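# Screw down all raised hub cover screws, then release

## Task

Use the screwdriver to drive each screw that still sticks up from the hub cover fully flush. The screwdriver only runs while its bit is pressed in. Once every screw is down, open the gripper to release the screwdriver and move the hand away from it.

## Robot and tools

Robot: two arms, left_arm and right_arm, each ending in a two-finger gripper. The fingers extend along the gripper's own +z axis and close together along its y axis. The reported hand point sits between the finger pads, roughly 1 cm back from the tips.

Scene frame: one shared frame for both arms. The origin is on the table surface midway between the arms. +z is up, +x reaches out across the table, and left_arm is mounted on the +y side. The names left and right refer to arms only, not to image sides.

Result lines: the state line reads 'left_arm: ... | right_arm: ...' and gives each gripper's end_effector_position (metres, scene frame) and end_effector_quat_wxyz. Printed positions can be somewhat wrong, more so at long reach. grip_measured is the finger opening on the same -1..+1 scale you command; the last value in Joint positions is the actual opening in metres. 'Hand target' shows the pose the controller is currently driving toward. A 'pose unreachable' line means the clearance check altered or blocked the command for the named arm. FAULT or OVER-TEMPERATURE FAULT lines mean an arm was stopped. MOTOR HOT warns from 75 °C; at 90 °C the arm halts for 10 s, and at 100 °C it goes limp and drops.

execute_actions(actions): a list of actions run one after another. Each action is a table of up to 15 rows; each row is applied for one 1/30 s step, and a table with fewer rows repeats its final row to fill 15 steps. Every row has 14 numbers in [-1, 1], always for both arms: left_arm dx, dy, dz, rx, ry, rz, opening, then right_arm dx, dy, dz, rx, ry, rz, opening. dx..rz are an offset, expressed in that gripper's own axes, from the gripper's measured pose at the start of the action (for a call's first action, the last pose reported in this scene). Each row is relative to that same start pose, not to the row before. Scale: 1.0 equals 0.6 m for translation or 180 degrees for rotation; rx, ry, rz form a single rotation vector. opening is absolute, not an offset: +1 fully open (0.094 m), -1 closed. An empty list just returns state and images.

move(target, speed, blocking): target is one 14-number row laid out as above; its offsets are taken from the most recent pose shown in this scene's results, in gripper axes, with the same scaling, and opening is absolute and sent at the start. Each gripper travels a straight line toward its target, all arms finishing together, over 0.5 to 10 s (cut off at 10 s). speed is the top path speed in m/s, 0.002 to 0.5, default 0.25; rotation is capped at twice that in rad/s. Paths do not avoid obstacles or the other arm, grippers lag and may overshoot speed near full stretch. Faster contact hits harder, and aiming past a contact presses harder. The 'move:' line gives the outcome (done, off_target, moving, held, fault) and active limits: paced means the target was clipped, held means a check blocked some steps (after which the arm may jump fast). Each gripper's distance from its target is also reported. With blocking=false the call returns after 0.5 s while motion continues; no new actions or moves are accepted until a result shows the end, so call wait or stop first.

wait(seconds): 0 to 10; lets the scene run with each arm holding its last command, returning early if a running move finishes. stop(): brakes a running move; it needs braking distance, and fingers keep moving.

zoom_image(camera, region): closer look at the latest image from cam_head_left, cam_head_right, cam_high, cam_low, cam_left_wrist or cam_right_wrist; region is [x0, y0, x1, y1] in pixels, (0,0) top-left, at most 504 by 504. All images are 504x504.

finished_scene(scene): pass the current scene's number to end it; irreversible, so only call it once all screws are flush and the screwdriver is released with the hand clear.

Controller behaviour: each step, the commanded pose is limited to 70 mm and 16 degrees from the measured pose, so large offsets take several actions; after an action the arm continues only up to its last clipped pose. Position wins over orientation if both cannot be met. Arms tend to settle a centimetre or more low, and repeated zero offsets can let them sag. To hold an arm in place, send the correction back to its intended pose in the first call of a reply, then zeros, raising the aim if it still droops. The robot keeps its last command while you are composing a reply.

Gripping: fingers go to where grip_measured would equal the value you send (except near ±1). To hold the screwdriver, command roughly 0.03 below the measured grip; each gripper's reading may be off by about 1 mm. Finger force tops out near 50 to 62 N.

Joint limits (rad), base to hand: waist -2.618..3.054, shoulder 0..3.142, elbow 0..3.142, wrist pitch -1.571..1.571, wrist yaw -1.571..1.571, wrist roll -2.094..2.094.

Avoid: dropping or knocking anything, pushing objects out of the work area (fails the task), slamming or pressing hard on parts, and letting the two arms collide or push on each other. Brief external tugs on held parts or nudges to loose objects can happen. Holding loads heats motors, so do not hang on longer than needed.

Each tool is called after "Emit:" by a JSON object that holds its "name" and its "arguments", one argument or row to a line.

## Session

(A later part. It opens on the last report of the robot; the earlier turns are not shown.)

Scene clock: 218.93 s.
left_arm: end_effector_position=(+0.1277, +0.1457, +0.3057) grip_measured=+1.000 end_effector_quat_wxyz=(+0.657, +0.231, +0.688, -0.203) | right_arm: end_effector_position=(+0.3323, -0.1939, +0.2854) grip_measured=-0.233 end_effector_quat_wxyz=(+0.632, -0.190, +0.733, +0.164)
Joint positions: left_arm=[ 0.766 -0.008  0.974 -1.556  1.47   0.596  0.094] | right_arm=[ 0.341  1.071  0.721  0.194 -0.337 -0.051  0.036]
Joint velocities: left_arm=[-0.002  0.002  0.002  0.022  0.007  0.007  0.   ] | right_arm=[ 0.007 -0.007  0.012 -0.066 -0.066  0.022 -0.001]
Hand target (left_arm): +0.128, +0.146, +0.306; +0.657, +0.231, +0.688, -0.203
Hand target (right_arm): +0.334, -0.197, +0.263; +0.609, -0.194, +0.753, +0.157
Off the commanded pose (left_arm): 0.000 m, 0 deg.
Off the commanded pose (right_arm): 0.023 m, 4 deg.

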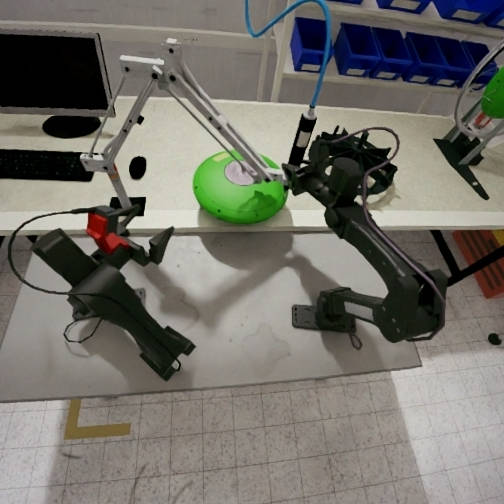

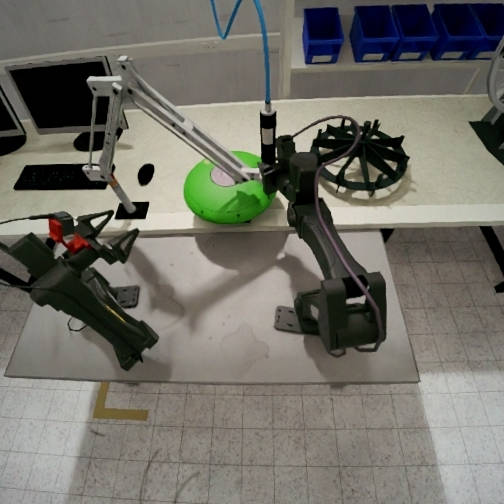

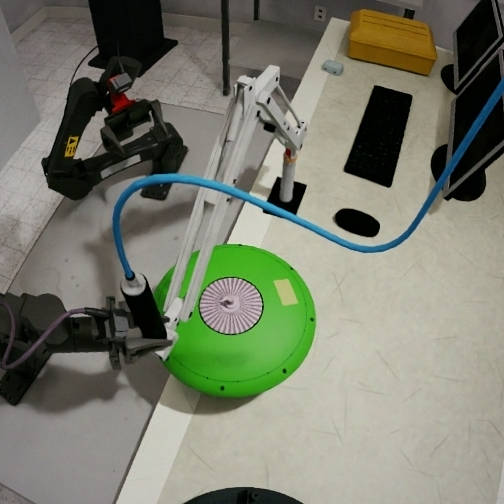

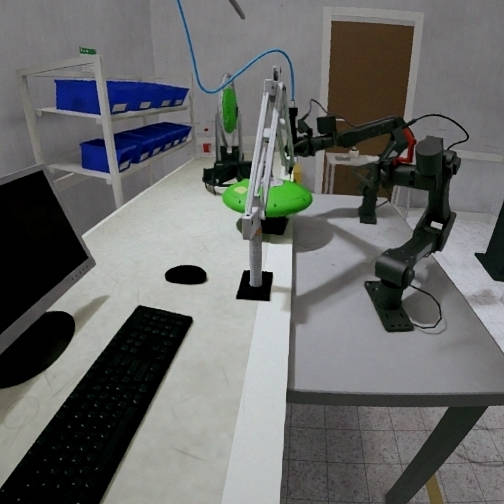

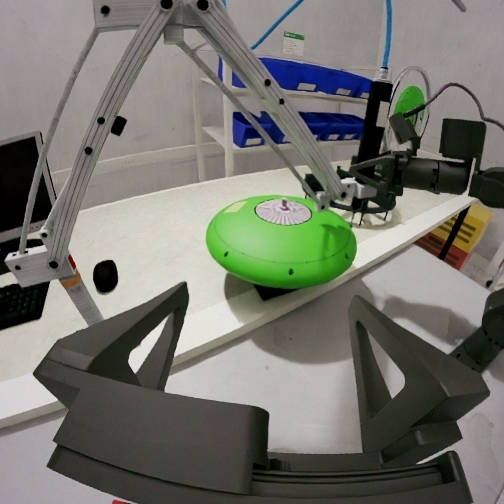

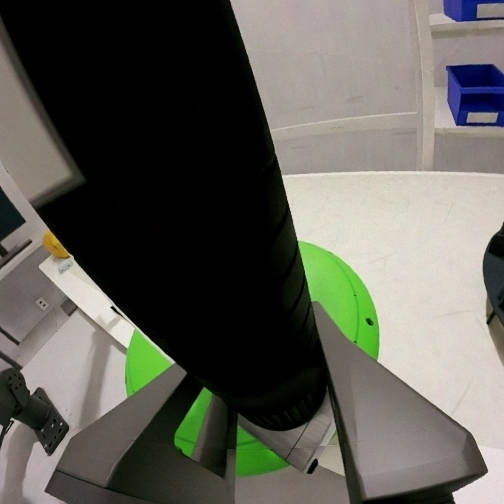

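Engaged. Drive.

Emit:
{"name": "execute_actions", "arguments": {
  "actions": [
    [[0,0,0,0,0,0,1,0.065,0,0.01,0,0.025,0,-0.27]],
    [[0,0,0,0,0,0,1,0.07,0,0.01,0,0.03,0,-0.27]],
    [[0,0,0,0,0,0,1,0.075,0,0.01,0,0.033,0,-0.27]]
  ]
}}

Emit:
{"name": "wait", "arguments": {
  "seconds": 1.5
}}

Emit:
{"name": "zoom_image", "arguments": {
  "camera": "cam_left_wrist",
  "region": [310, 185, 372, 237]
}}

Scene clock: 224.90 s.
left_arm: end_effector_position=(+0.1277, +0.1457, +0.3057) grip_measured=+1.000 end_effector_quat_wxyz=(+0.657, +0.231, +0.688, -0.203) | right_arm: end_effector_position=(+0.3321, -0.1938, +0.2771) grip_measured=-0.233 end_effector_quat_wxyz=(+0.639, -0.189, +0.727, +0.164)
Joint positions: left_arm=[ 0.766 -0.008  0.974 -1.556  1.47   0.596  0.094] | right_arm=[ 0.342  1.075  0.671  0.267 -0.335 -0.048  0.036]
Joint velocities: left_arm=[ 0.002  0.007 -0.012 -0.051 -0.081 -0.081  0.   ] | right_arm=[-0.022 -0.007  0.007 -0.022  0.051 -0.095 -0.   ]
Hand target (left_arm): +0.128, +0.146, +0.306; +0.657, +0.231, +0.688, -0.203
Hand target (right_arm): +0.330, -0.194, +0.234; +0.598, -0.198, +0.761, +0.155
Off the commanded pose (left_arm): 0.000 m, 0 deg.
Off the commanded pose (right_arm): 0.044 m, 6 deg.

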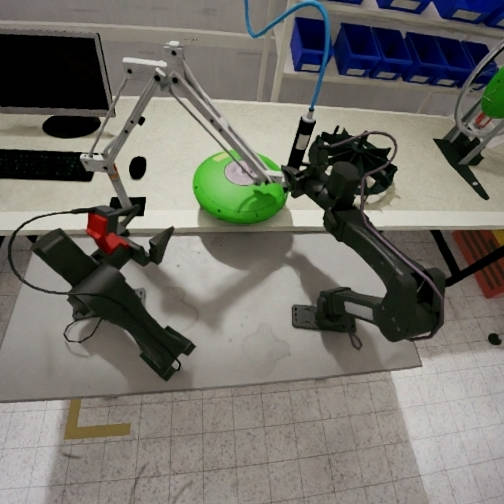

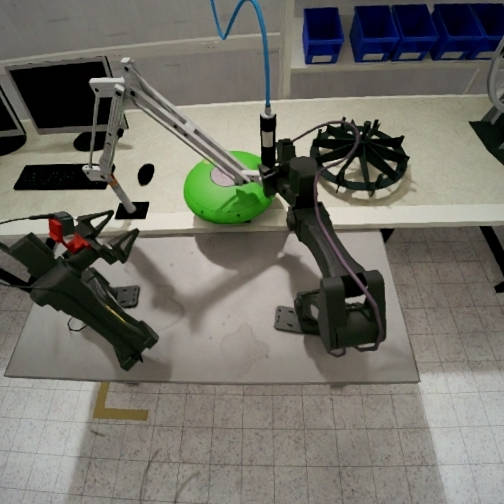

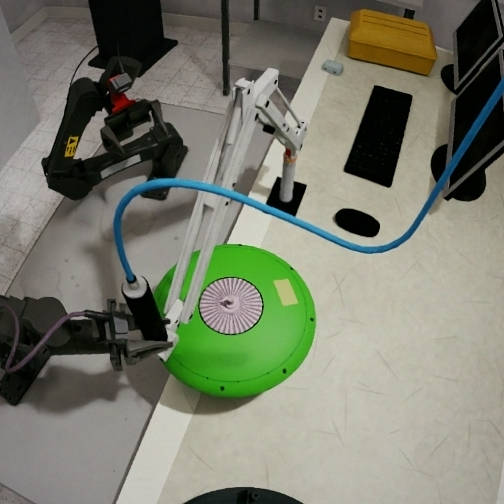

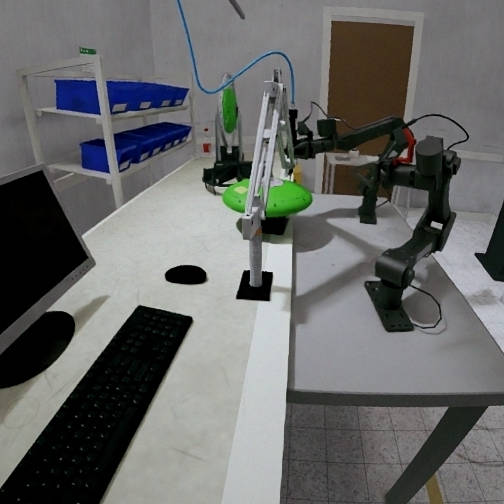

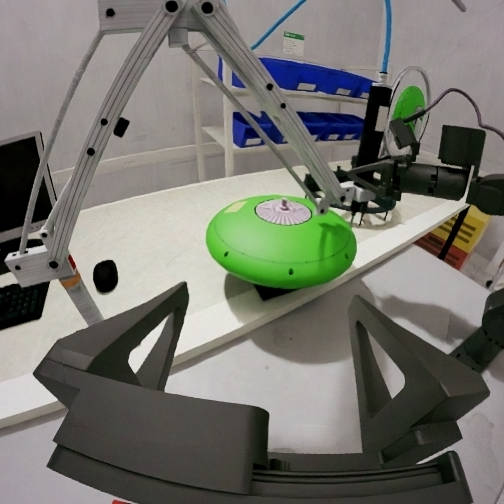

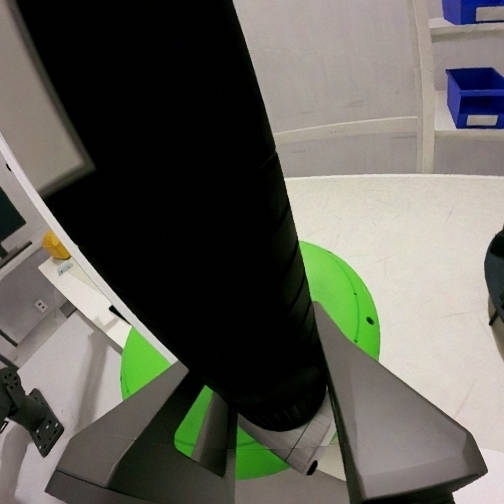

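Scene clock: 226.40 s.
left_arm: end_effector_position=(+0.1277, +0.1457, +0.3057) grip_measured=+1.000 end_effector_quat_wxyz=(+0.657, +0.231, +0.688, -0.203) | right_arm: end_effector_position=(+0.3321, -0.1938, +0.2771) grip_measured=-0.233 end_effector_quat_wxyz=(+0.639, -0.189, +0.727, +0.164)
Joint positions: left_arm=[ 0.766 -0.008  0.974 -1.556  1.47   0.596  0.094] | right_arm=[ 0.342  1.075  0.671  0.267 -0.335 -0.048  0.036]
Joint velocities: left_arm=[-0.002 -0.007 -0.017  0.037  0.037 -0.007  0.   ] | right_arm=[-0.017  0.002  0.012 -0.066 -0.095 -0.037 -0.   ]
Hand target (left_arm): +0.128, +0.146, +0.306; +0.657, +0.231, +0.688, -0.203
Hand target (right_arm): +0.330, -0.194, +0.234; +0.598, -0.198, +0.761, +0.155
Off the commanded pose (left_arm): 0.000 m, 0 deg.
Off the commanded pose (right_arm): 0.044 m, 6 deg.
wait: 1.50 s; at rest by 0.17 s

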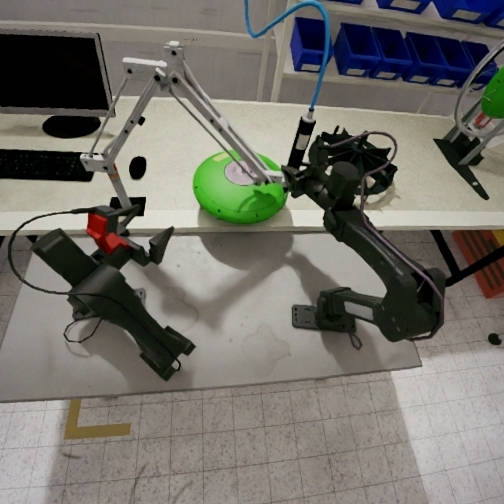

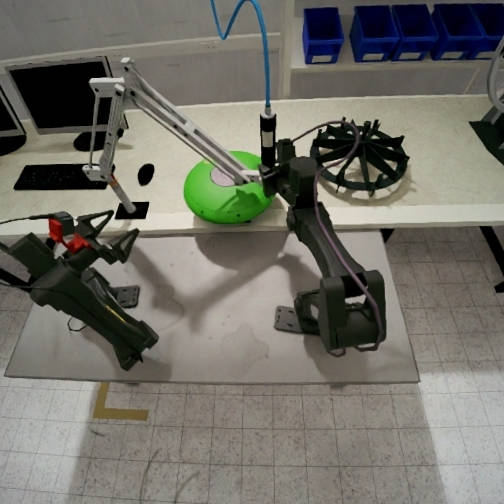

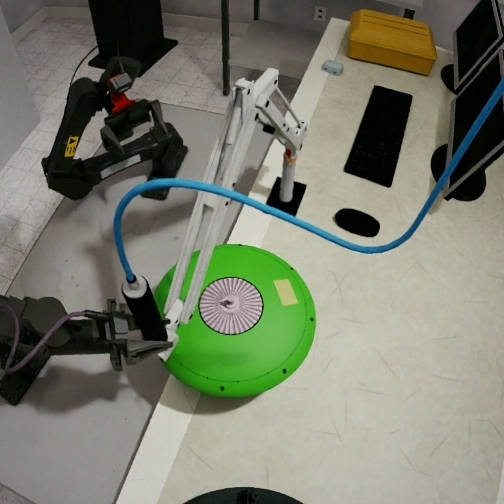

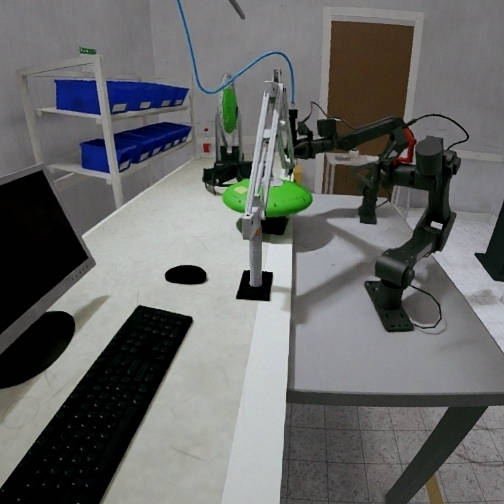

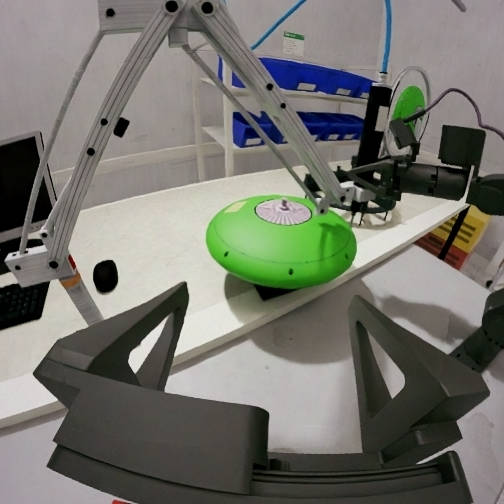

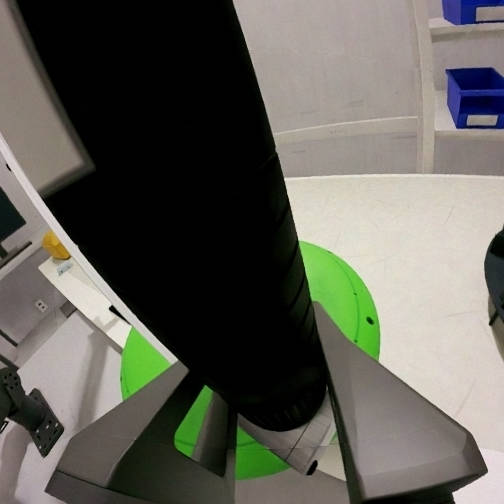

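Region (310, 185, 372, 237) of cam_left_wrist's 504x504 image, scaled by 8.129, with more detail than that image has; it fills the top 423 rows of this view, and the rest is white.

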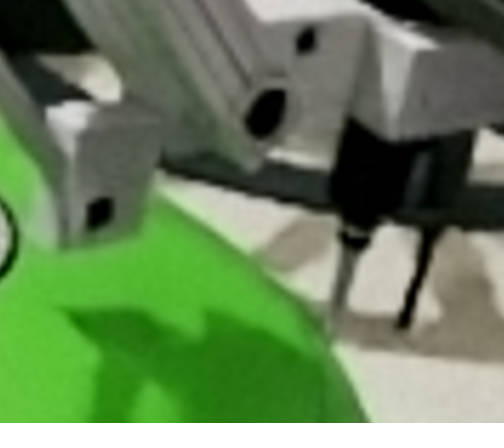

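Emit:
{"name": "execute_actions", "arguments": {
  "actions": [
    [[0,0,0,0,0,0,1,0.085,0,0.011,0,0.033,0,-0.27]]
  ]
}}

Emit:
{"name": "zoom_image", "arguments": {
  "camera": "cam_right_wrist",
  "region": [320, 240, 400, 350]
}}

Emit:
{"name": "move", "arguments": {
  "target": [0,0,0,0,0,0,1,-0.12,0,-0.016,0,0,0,-0.27],
  "speed": 0.08
}}

Scene clock: 230.87 s.
left_arm: end_effector_position=(+0.1277, +0.1457, +0.3057) grip_measured=+1.000 end_effector_quat_wxyz=(+0.657, +0.231, +0.688, -0.203) | right_arm: end_effector_position=(+0.3317, -0.1938, +0.2774) grip_measured=-0.233 end_effector_quat_wxyz=(+0.650, -0.187, +0.717, +0.165)
Joint positions: left_arm=[ 0.766 -0.008  0.974 -1.556  1.47   0.596  0.094] | right_arm=[ 0.342  1.075  0.642  0.327 -0.335 -0.042  0.036]
Joint velocities: left_arm=[ 0.007 -0.012  0.002 -0.037 -0.051 -0.007  0.   ] | right_arm=[-0.007  0.027 -0.017 -0.051 -0.007 -0.037  0.   ]
Hand target (left_arm): +0.128, +0.146, +0.306; +0.657, +0.231, +0.688, -0.203
Hand target (right_arm): +0.329, -0.194, +0.227; +0.601, -0.198, +0.759, +0.155
Off the commanded pose (left_arm): 0.000 m, 0 deg.
Off the commanded pose (right_arm): 0.052 m, 8 deg.

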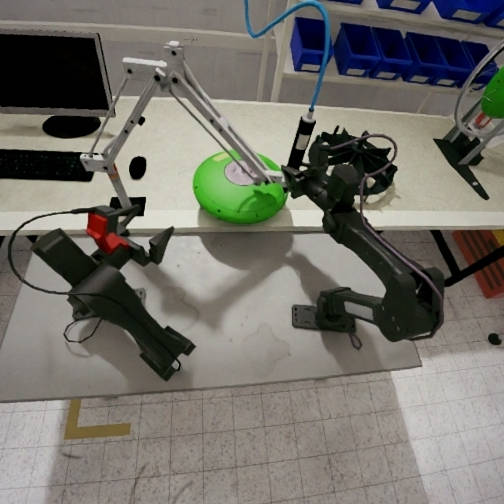

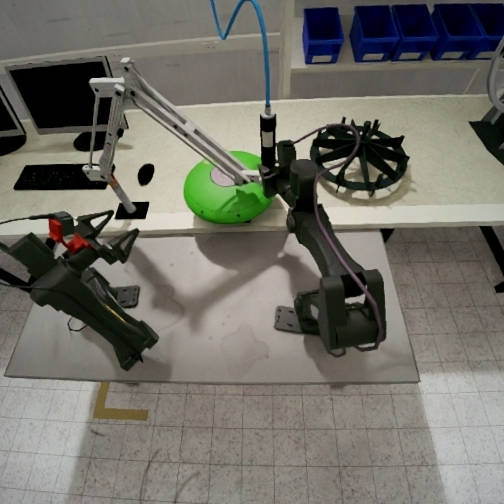

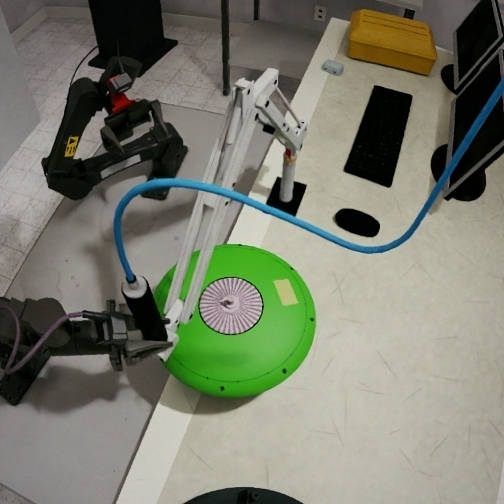

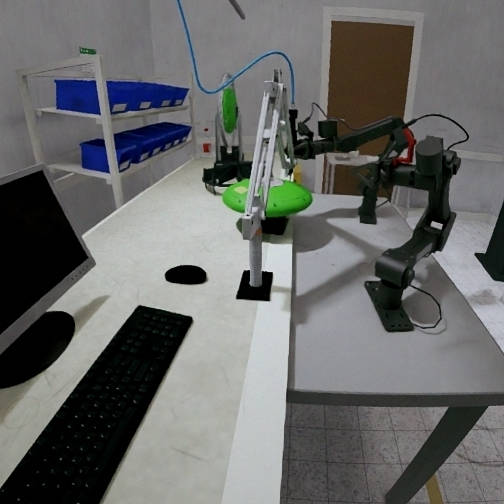

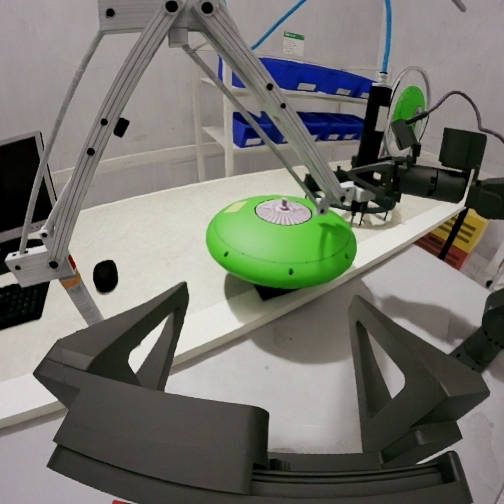

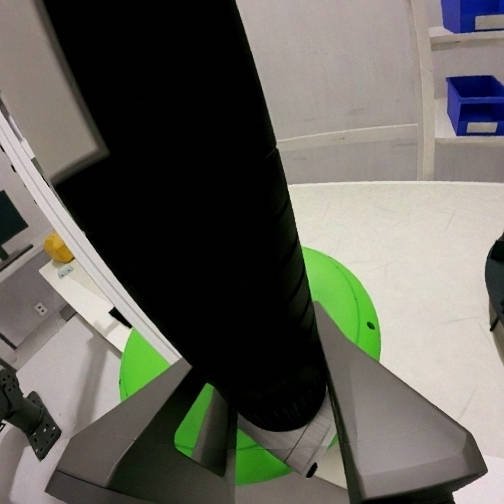

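Region (320, 240, 400, 350) of cam_right_wrist's 504x504 image, scaled by 4.582, with more detail than that image has; it fills the left 367 columns of this view, and the rest is white.

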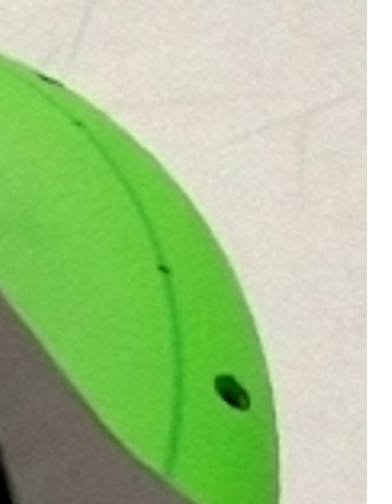

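Scene clock: 232.13 s.
left_arm: end_effector_position=(+0.1277, +0.1457, +0.3057) grip_measured=+1.000 end_effector_quat_wxyz=(+0.657, +0.231, +0.688, -0.203) | right_arm: end_effector_position=(+0.3343, -0.1931, +0.3351) grip_measured=-0.233 end_effector_quat_wxyz=(+0.641, -0.188, +0.725, +0.166)
Joint positions: left_arm=[ 0.766 -0.008  0.974 -1.556  1.47   0.596  0.094] | right_arm=[ 0.342  1.072  0.894  0.047 -0.337 -0.045  0.036]
Joint velocities: left_arm=[-0.002 -0.007 -0.002 -0.037 -0.066  0.022  0.   ] | right_arm=[ 0.007  0.002 -0.022 -0.022 -0.007 -0.022 -0.002]
Hand target (left_arm): +0.128, +0.146, +0.306; +0.657, +0.231, +0.688, -0.203
Hand target (right_arm): +0.331, -0.195, +0.350; +0.651, -0.187, +0.717, +0.165
Off the commanded pose (left_arm): 0.000 m, 0 deg.
Off the commanded pose (right_arm): 0.016 m, 1 deg.
move: off_target (right_arm)

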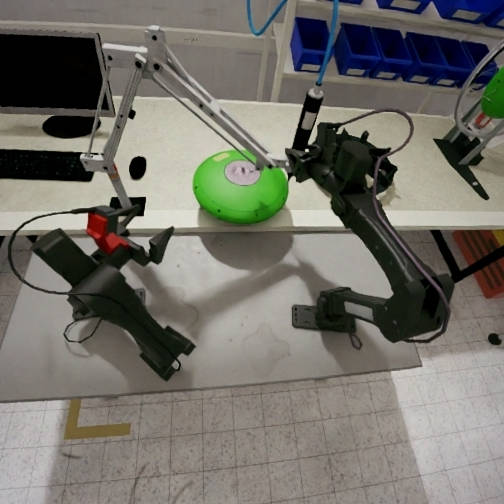

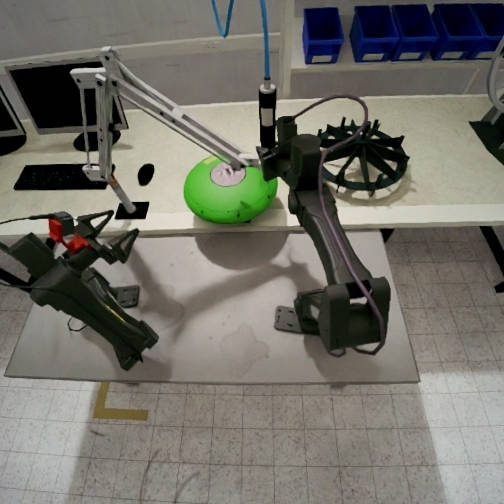

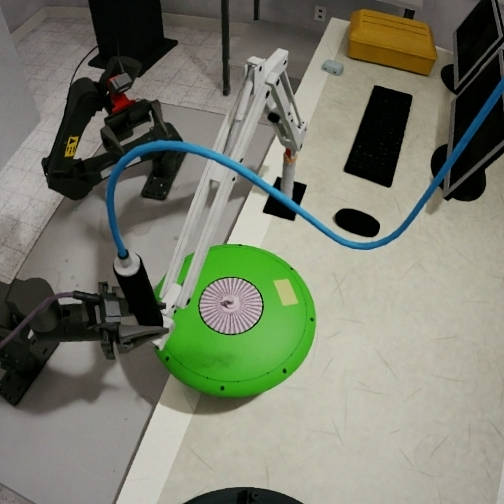

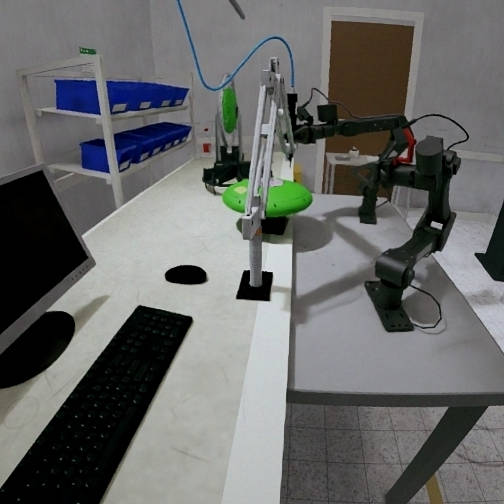

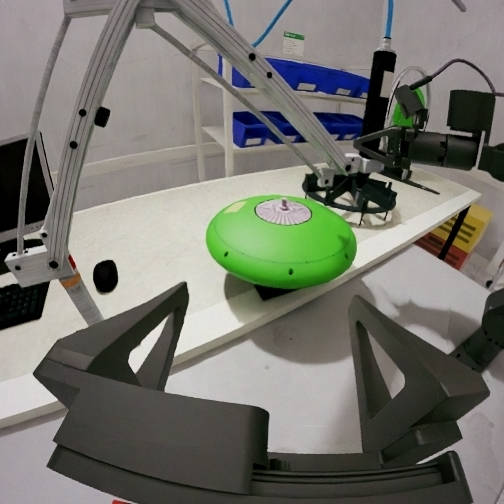

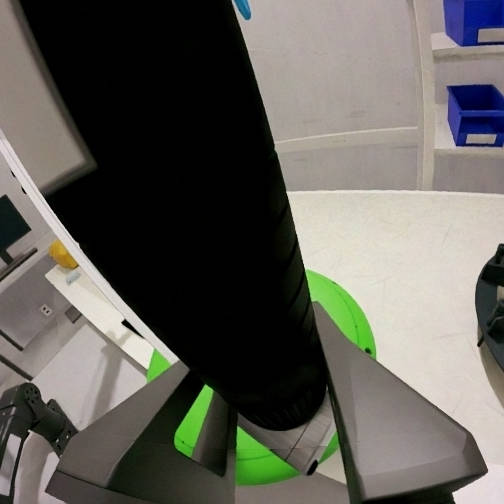

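Emit:
{"name": "execute_actions", "arguments": {
  "actions": []
}}

Emit:
{"name": "zoom_image", "arguments": {
  "camera": "cam_high",
  "region": [130,220,340,410]
}}

Scene clock: 242.87 s.
left_arm: end_effector_position=(+0.1277, +0.1457, +0.3057) grip_measured=+1.000 end_effector_quat_wxyz=(+0.657, +0.231, +0.688, -0.203) | right_arm: end_effector_position=(+0.3343, -0.1931, +0.3351) grip_measured=-0.233 end_effector_quat_wxyz=(+0.641, -0.188, +0.725, +0.166)
Joint positions: left_arm=[ 0.766 -0.008  0.974 -1.556  1.47   0.596  0.094] | right_arm=[ 0.342  1.072  0.894  0.047 -0.337 -0.045  0.036]
Joint velocities: left_arm=[-0.002 -0.002 -0.007  0.007 -0.081 -0.081  0.   ] | right_arm=[-0.012 -0.007  0.007 -0.007  0.037 -0.007 -0.001]
Hand target (left_arm): +0.128, +0.146, +0.306; +0.657, +0.231, +0.688, -0.203
Hand target (right_arm): +0.331, -0.195, +0.350; +0.651, -0.187, +0.717, +0.165
Off the commanded pose (left_arm): 0.000 m, 0 deg.
Off the commanded pose (right_arm): 0.016 m, 1 deg.

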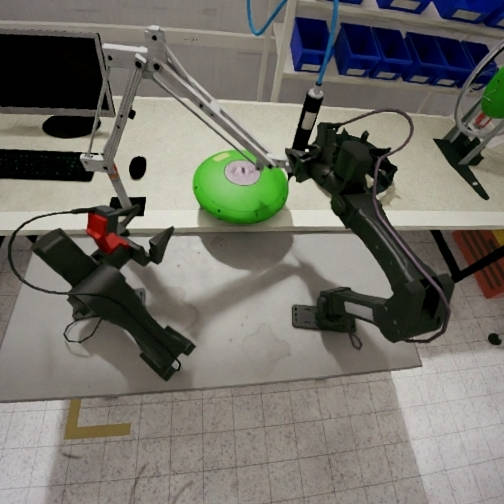

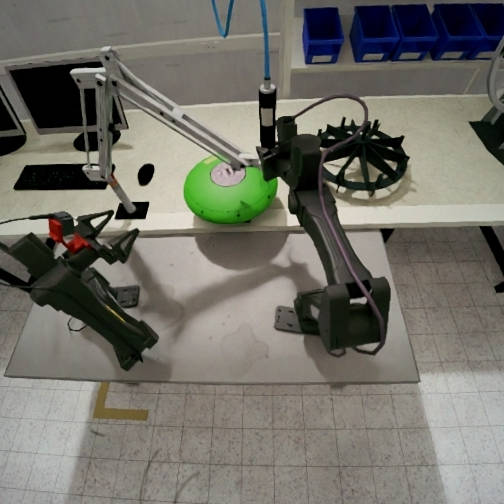

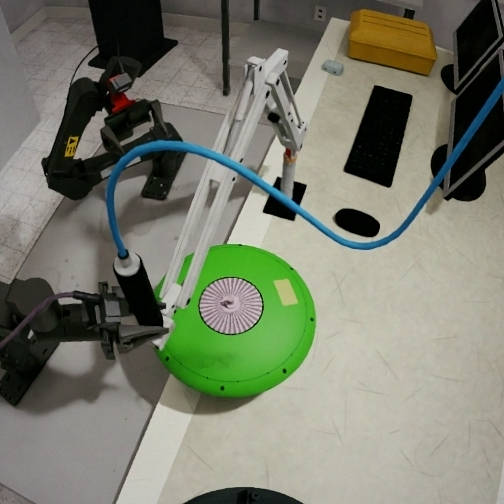

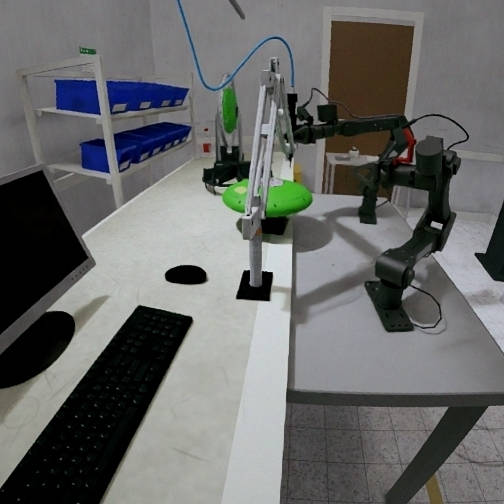

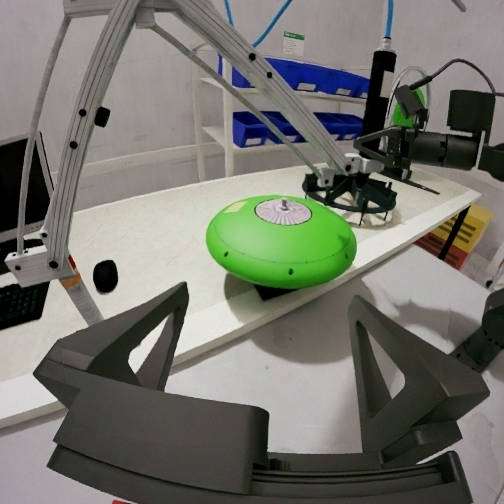

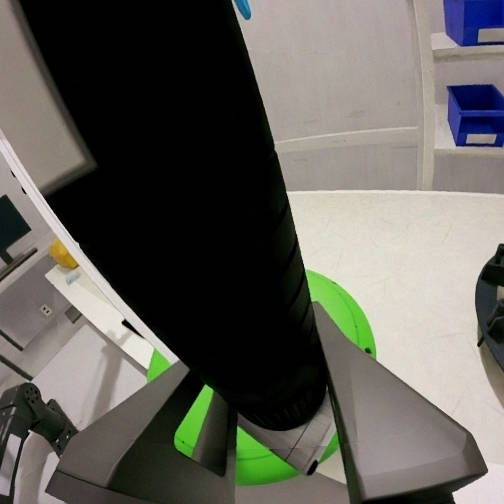

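Region (130, 220, 340, 410) of cam_high's 504x504 image, scaled by 2.400, with more detail than that image has; it fills the top 456 rows of this view, and the rest is white.

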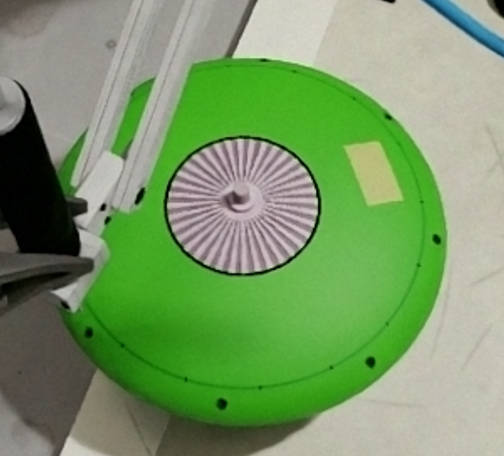

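Emit:
{"name": "execute_actions", "arguments": {
  "actions": [
    [[0,0,0,0,0,0,1,-0.01,0,0,0,0,0,1]],
    [[0,0,0,0,0,0,1,-0.025,0,-0.12,0,0,0,1]],
    [[0,0,0,0,0,0,1,-0.025,0,-0.12,0,0,0,1]],
    [[0,0,0,0,0,0,1,-0.02,0,-0.06,0,0,0,1]]
  ]
}}

Emit:
{"name": "zoom_image", "arguments": {
  "camera": "cam_right_wrist",
  "region": [130,200,400,420]
}}

Emit:
{"name": "zoom_image", "arguments": {
  "camera": "cam_high",
  "region": [260,300,340,390]
}}

Scene clock: 249.63 s.
left_arm: end_effector_position=(+0.1277, +0.1457, +0.3057) grip_measured=+1.000 end_effector_quat_wxyz=(+0.657, +0.231, +0.688, -0.203) | right_arm: end_effector_position=(+0.1952, -0.2923, +0.3917) grip_measured=+1.000 end_effector_quat_wxyz=(+0.663, -0.151, +0.719, +0.141)
Joint positions: left_arm=[ 0.766 -0.008  0.974 -1.556  1.47   0.596  0.094] | right_arm=[-0.475  0.622  0.996 -0.54  -1.061 -0.144  0.094]
Joint velocities: left_arm=[-0.017 -0.017  0.012 -0.066 -0.007 -0.051  0.   ] | right_arm=[-0.022 -0.002  0.027 -0.125 -0.271 -0.168  0.   ]
Hand target (left_arm): +0.128, +0.146, +0.306; +0.657, +0.231, +0.688, -0.203
Hand target (right_arm): +0.189, -0.285, +0.397; +0.662, -0.166, +0.716, +0.149
Off the commanded pose (left_arm): 0.000 m, 0 deg.
Off the commanded pose (right_arm): 0.012 m, 2 deg.

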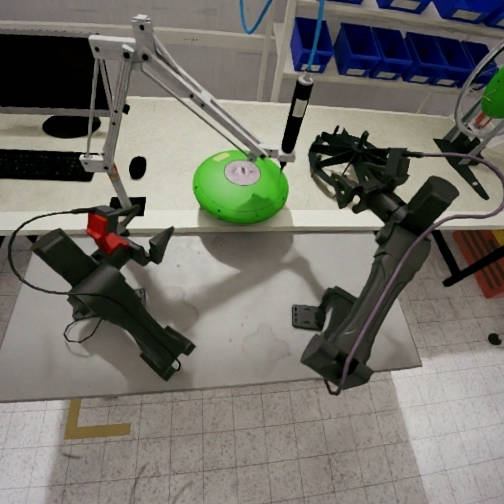

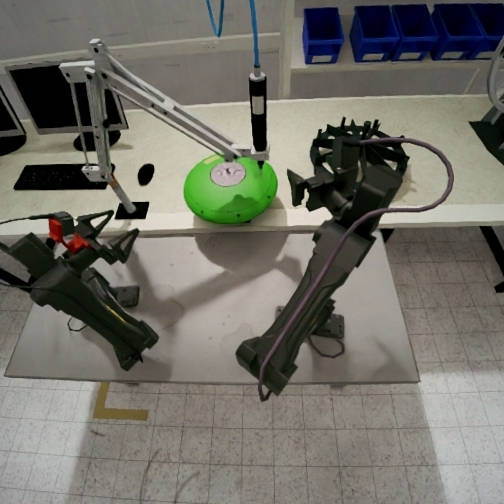

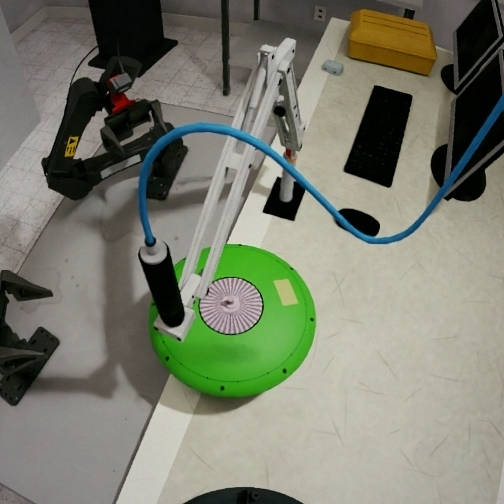

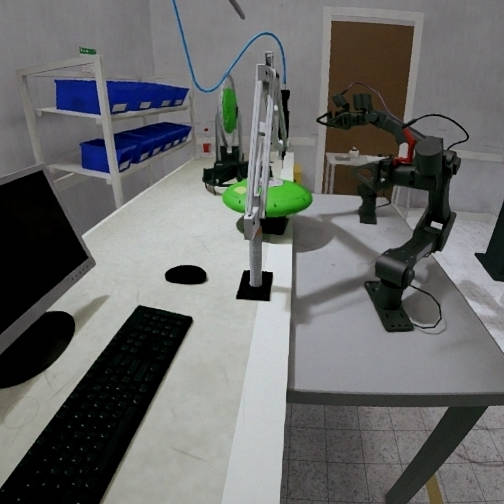

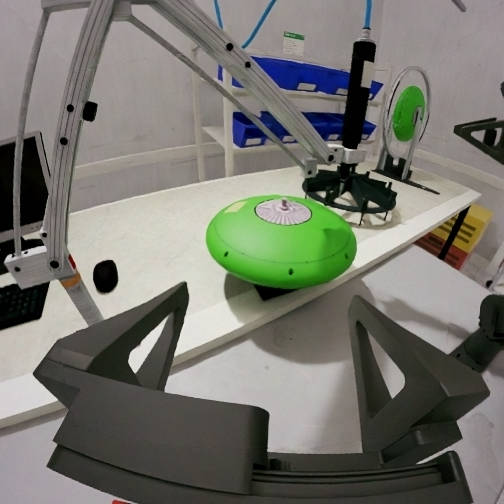

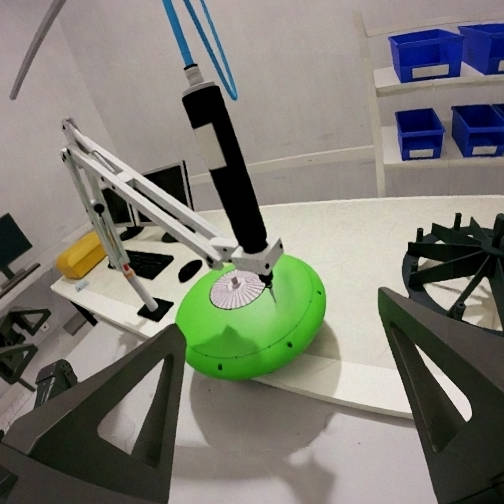

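Region (130, 200, 400, 420) of cam_right_wrist's 504x504 image, scaled by 1.867, with more detail than that image has; it fills the top 411 rows of this view, and the rest is white.

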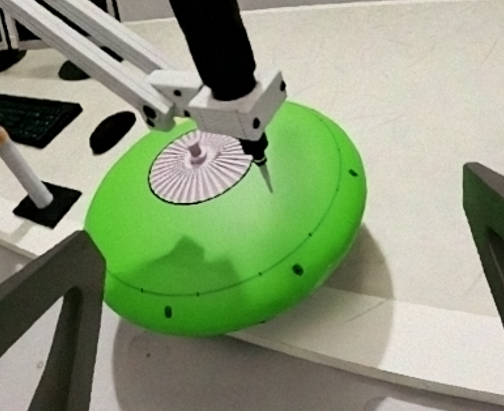

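Region (260, 300, 340, 390) of cam_high's 504x504 image, scaled by 5.600, with more detail than that image has.

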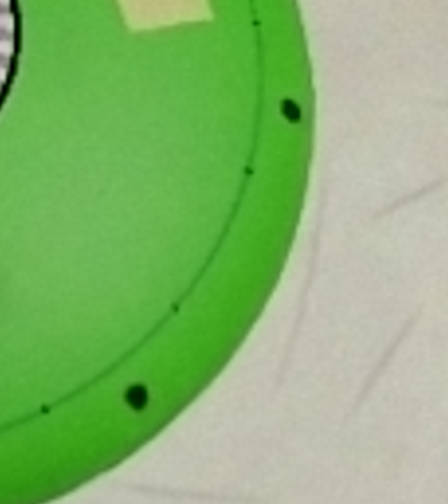

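Emit:
{"name": "finished_scene", "arguments": {
  "scene": 1
}}

The scene is finished: the task was done.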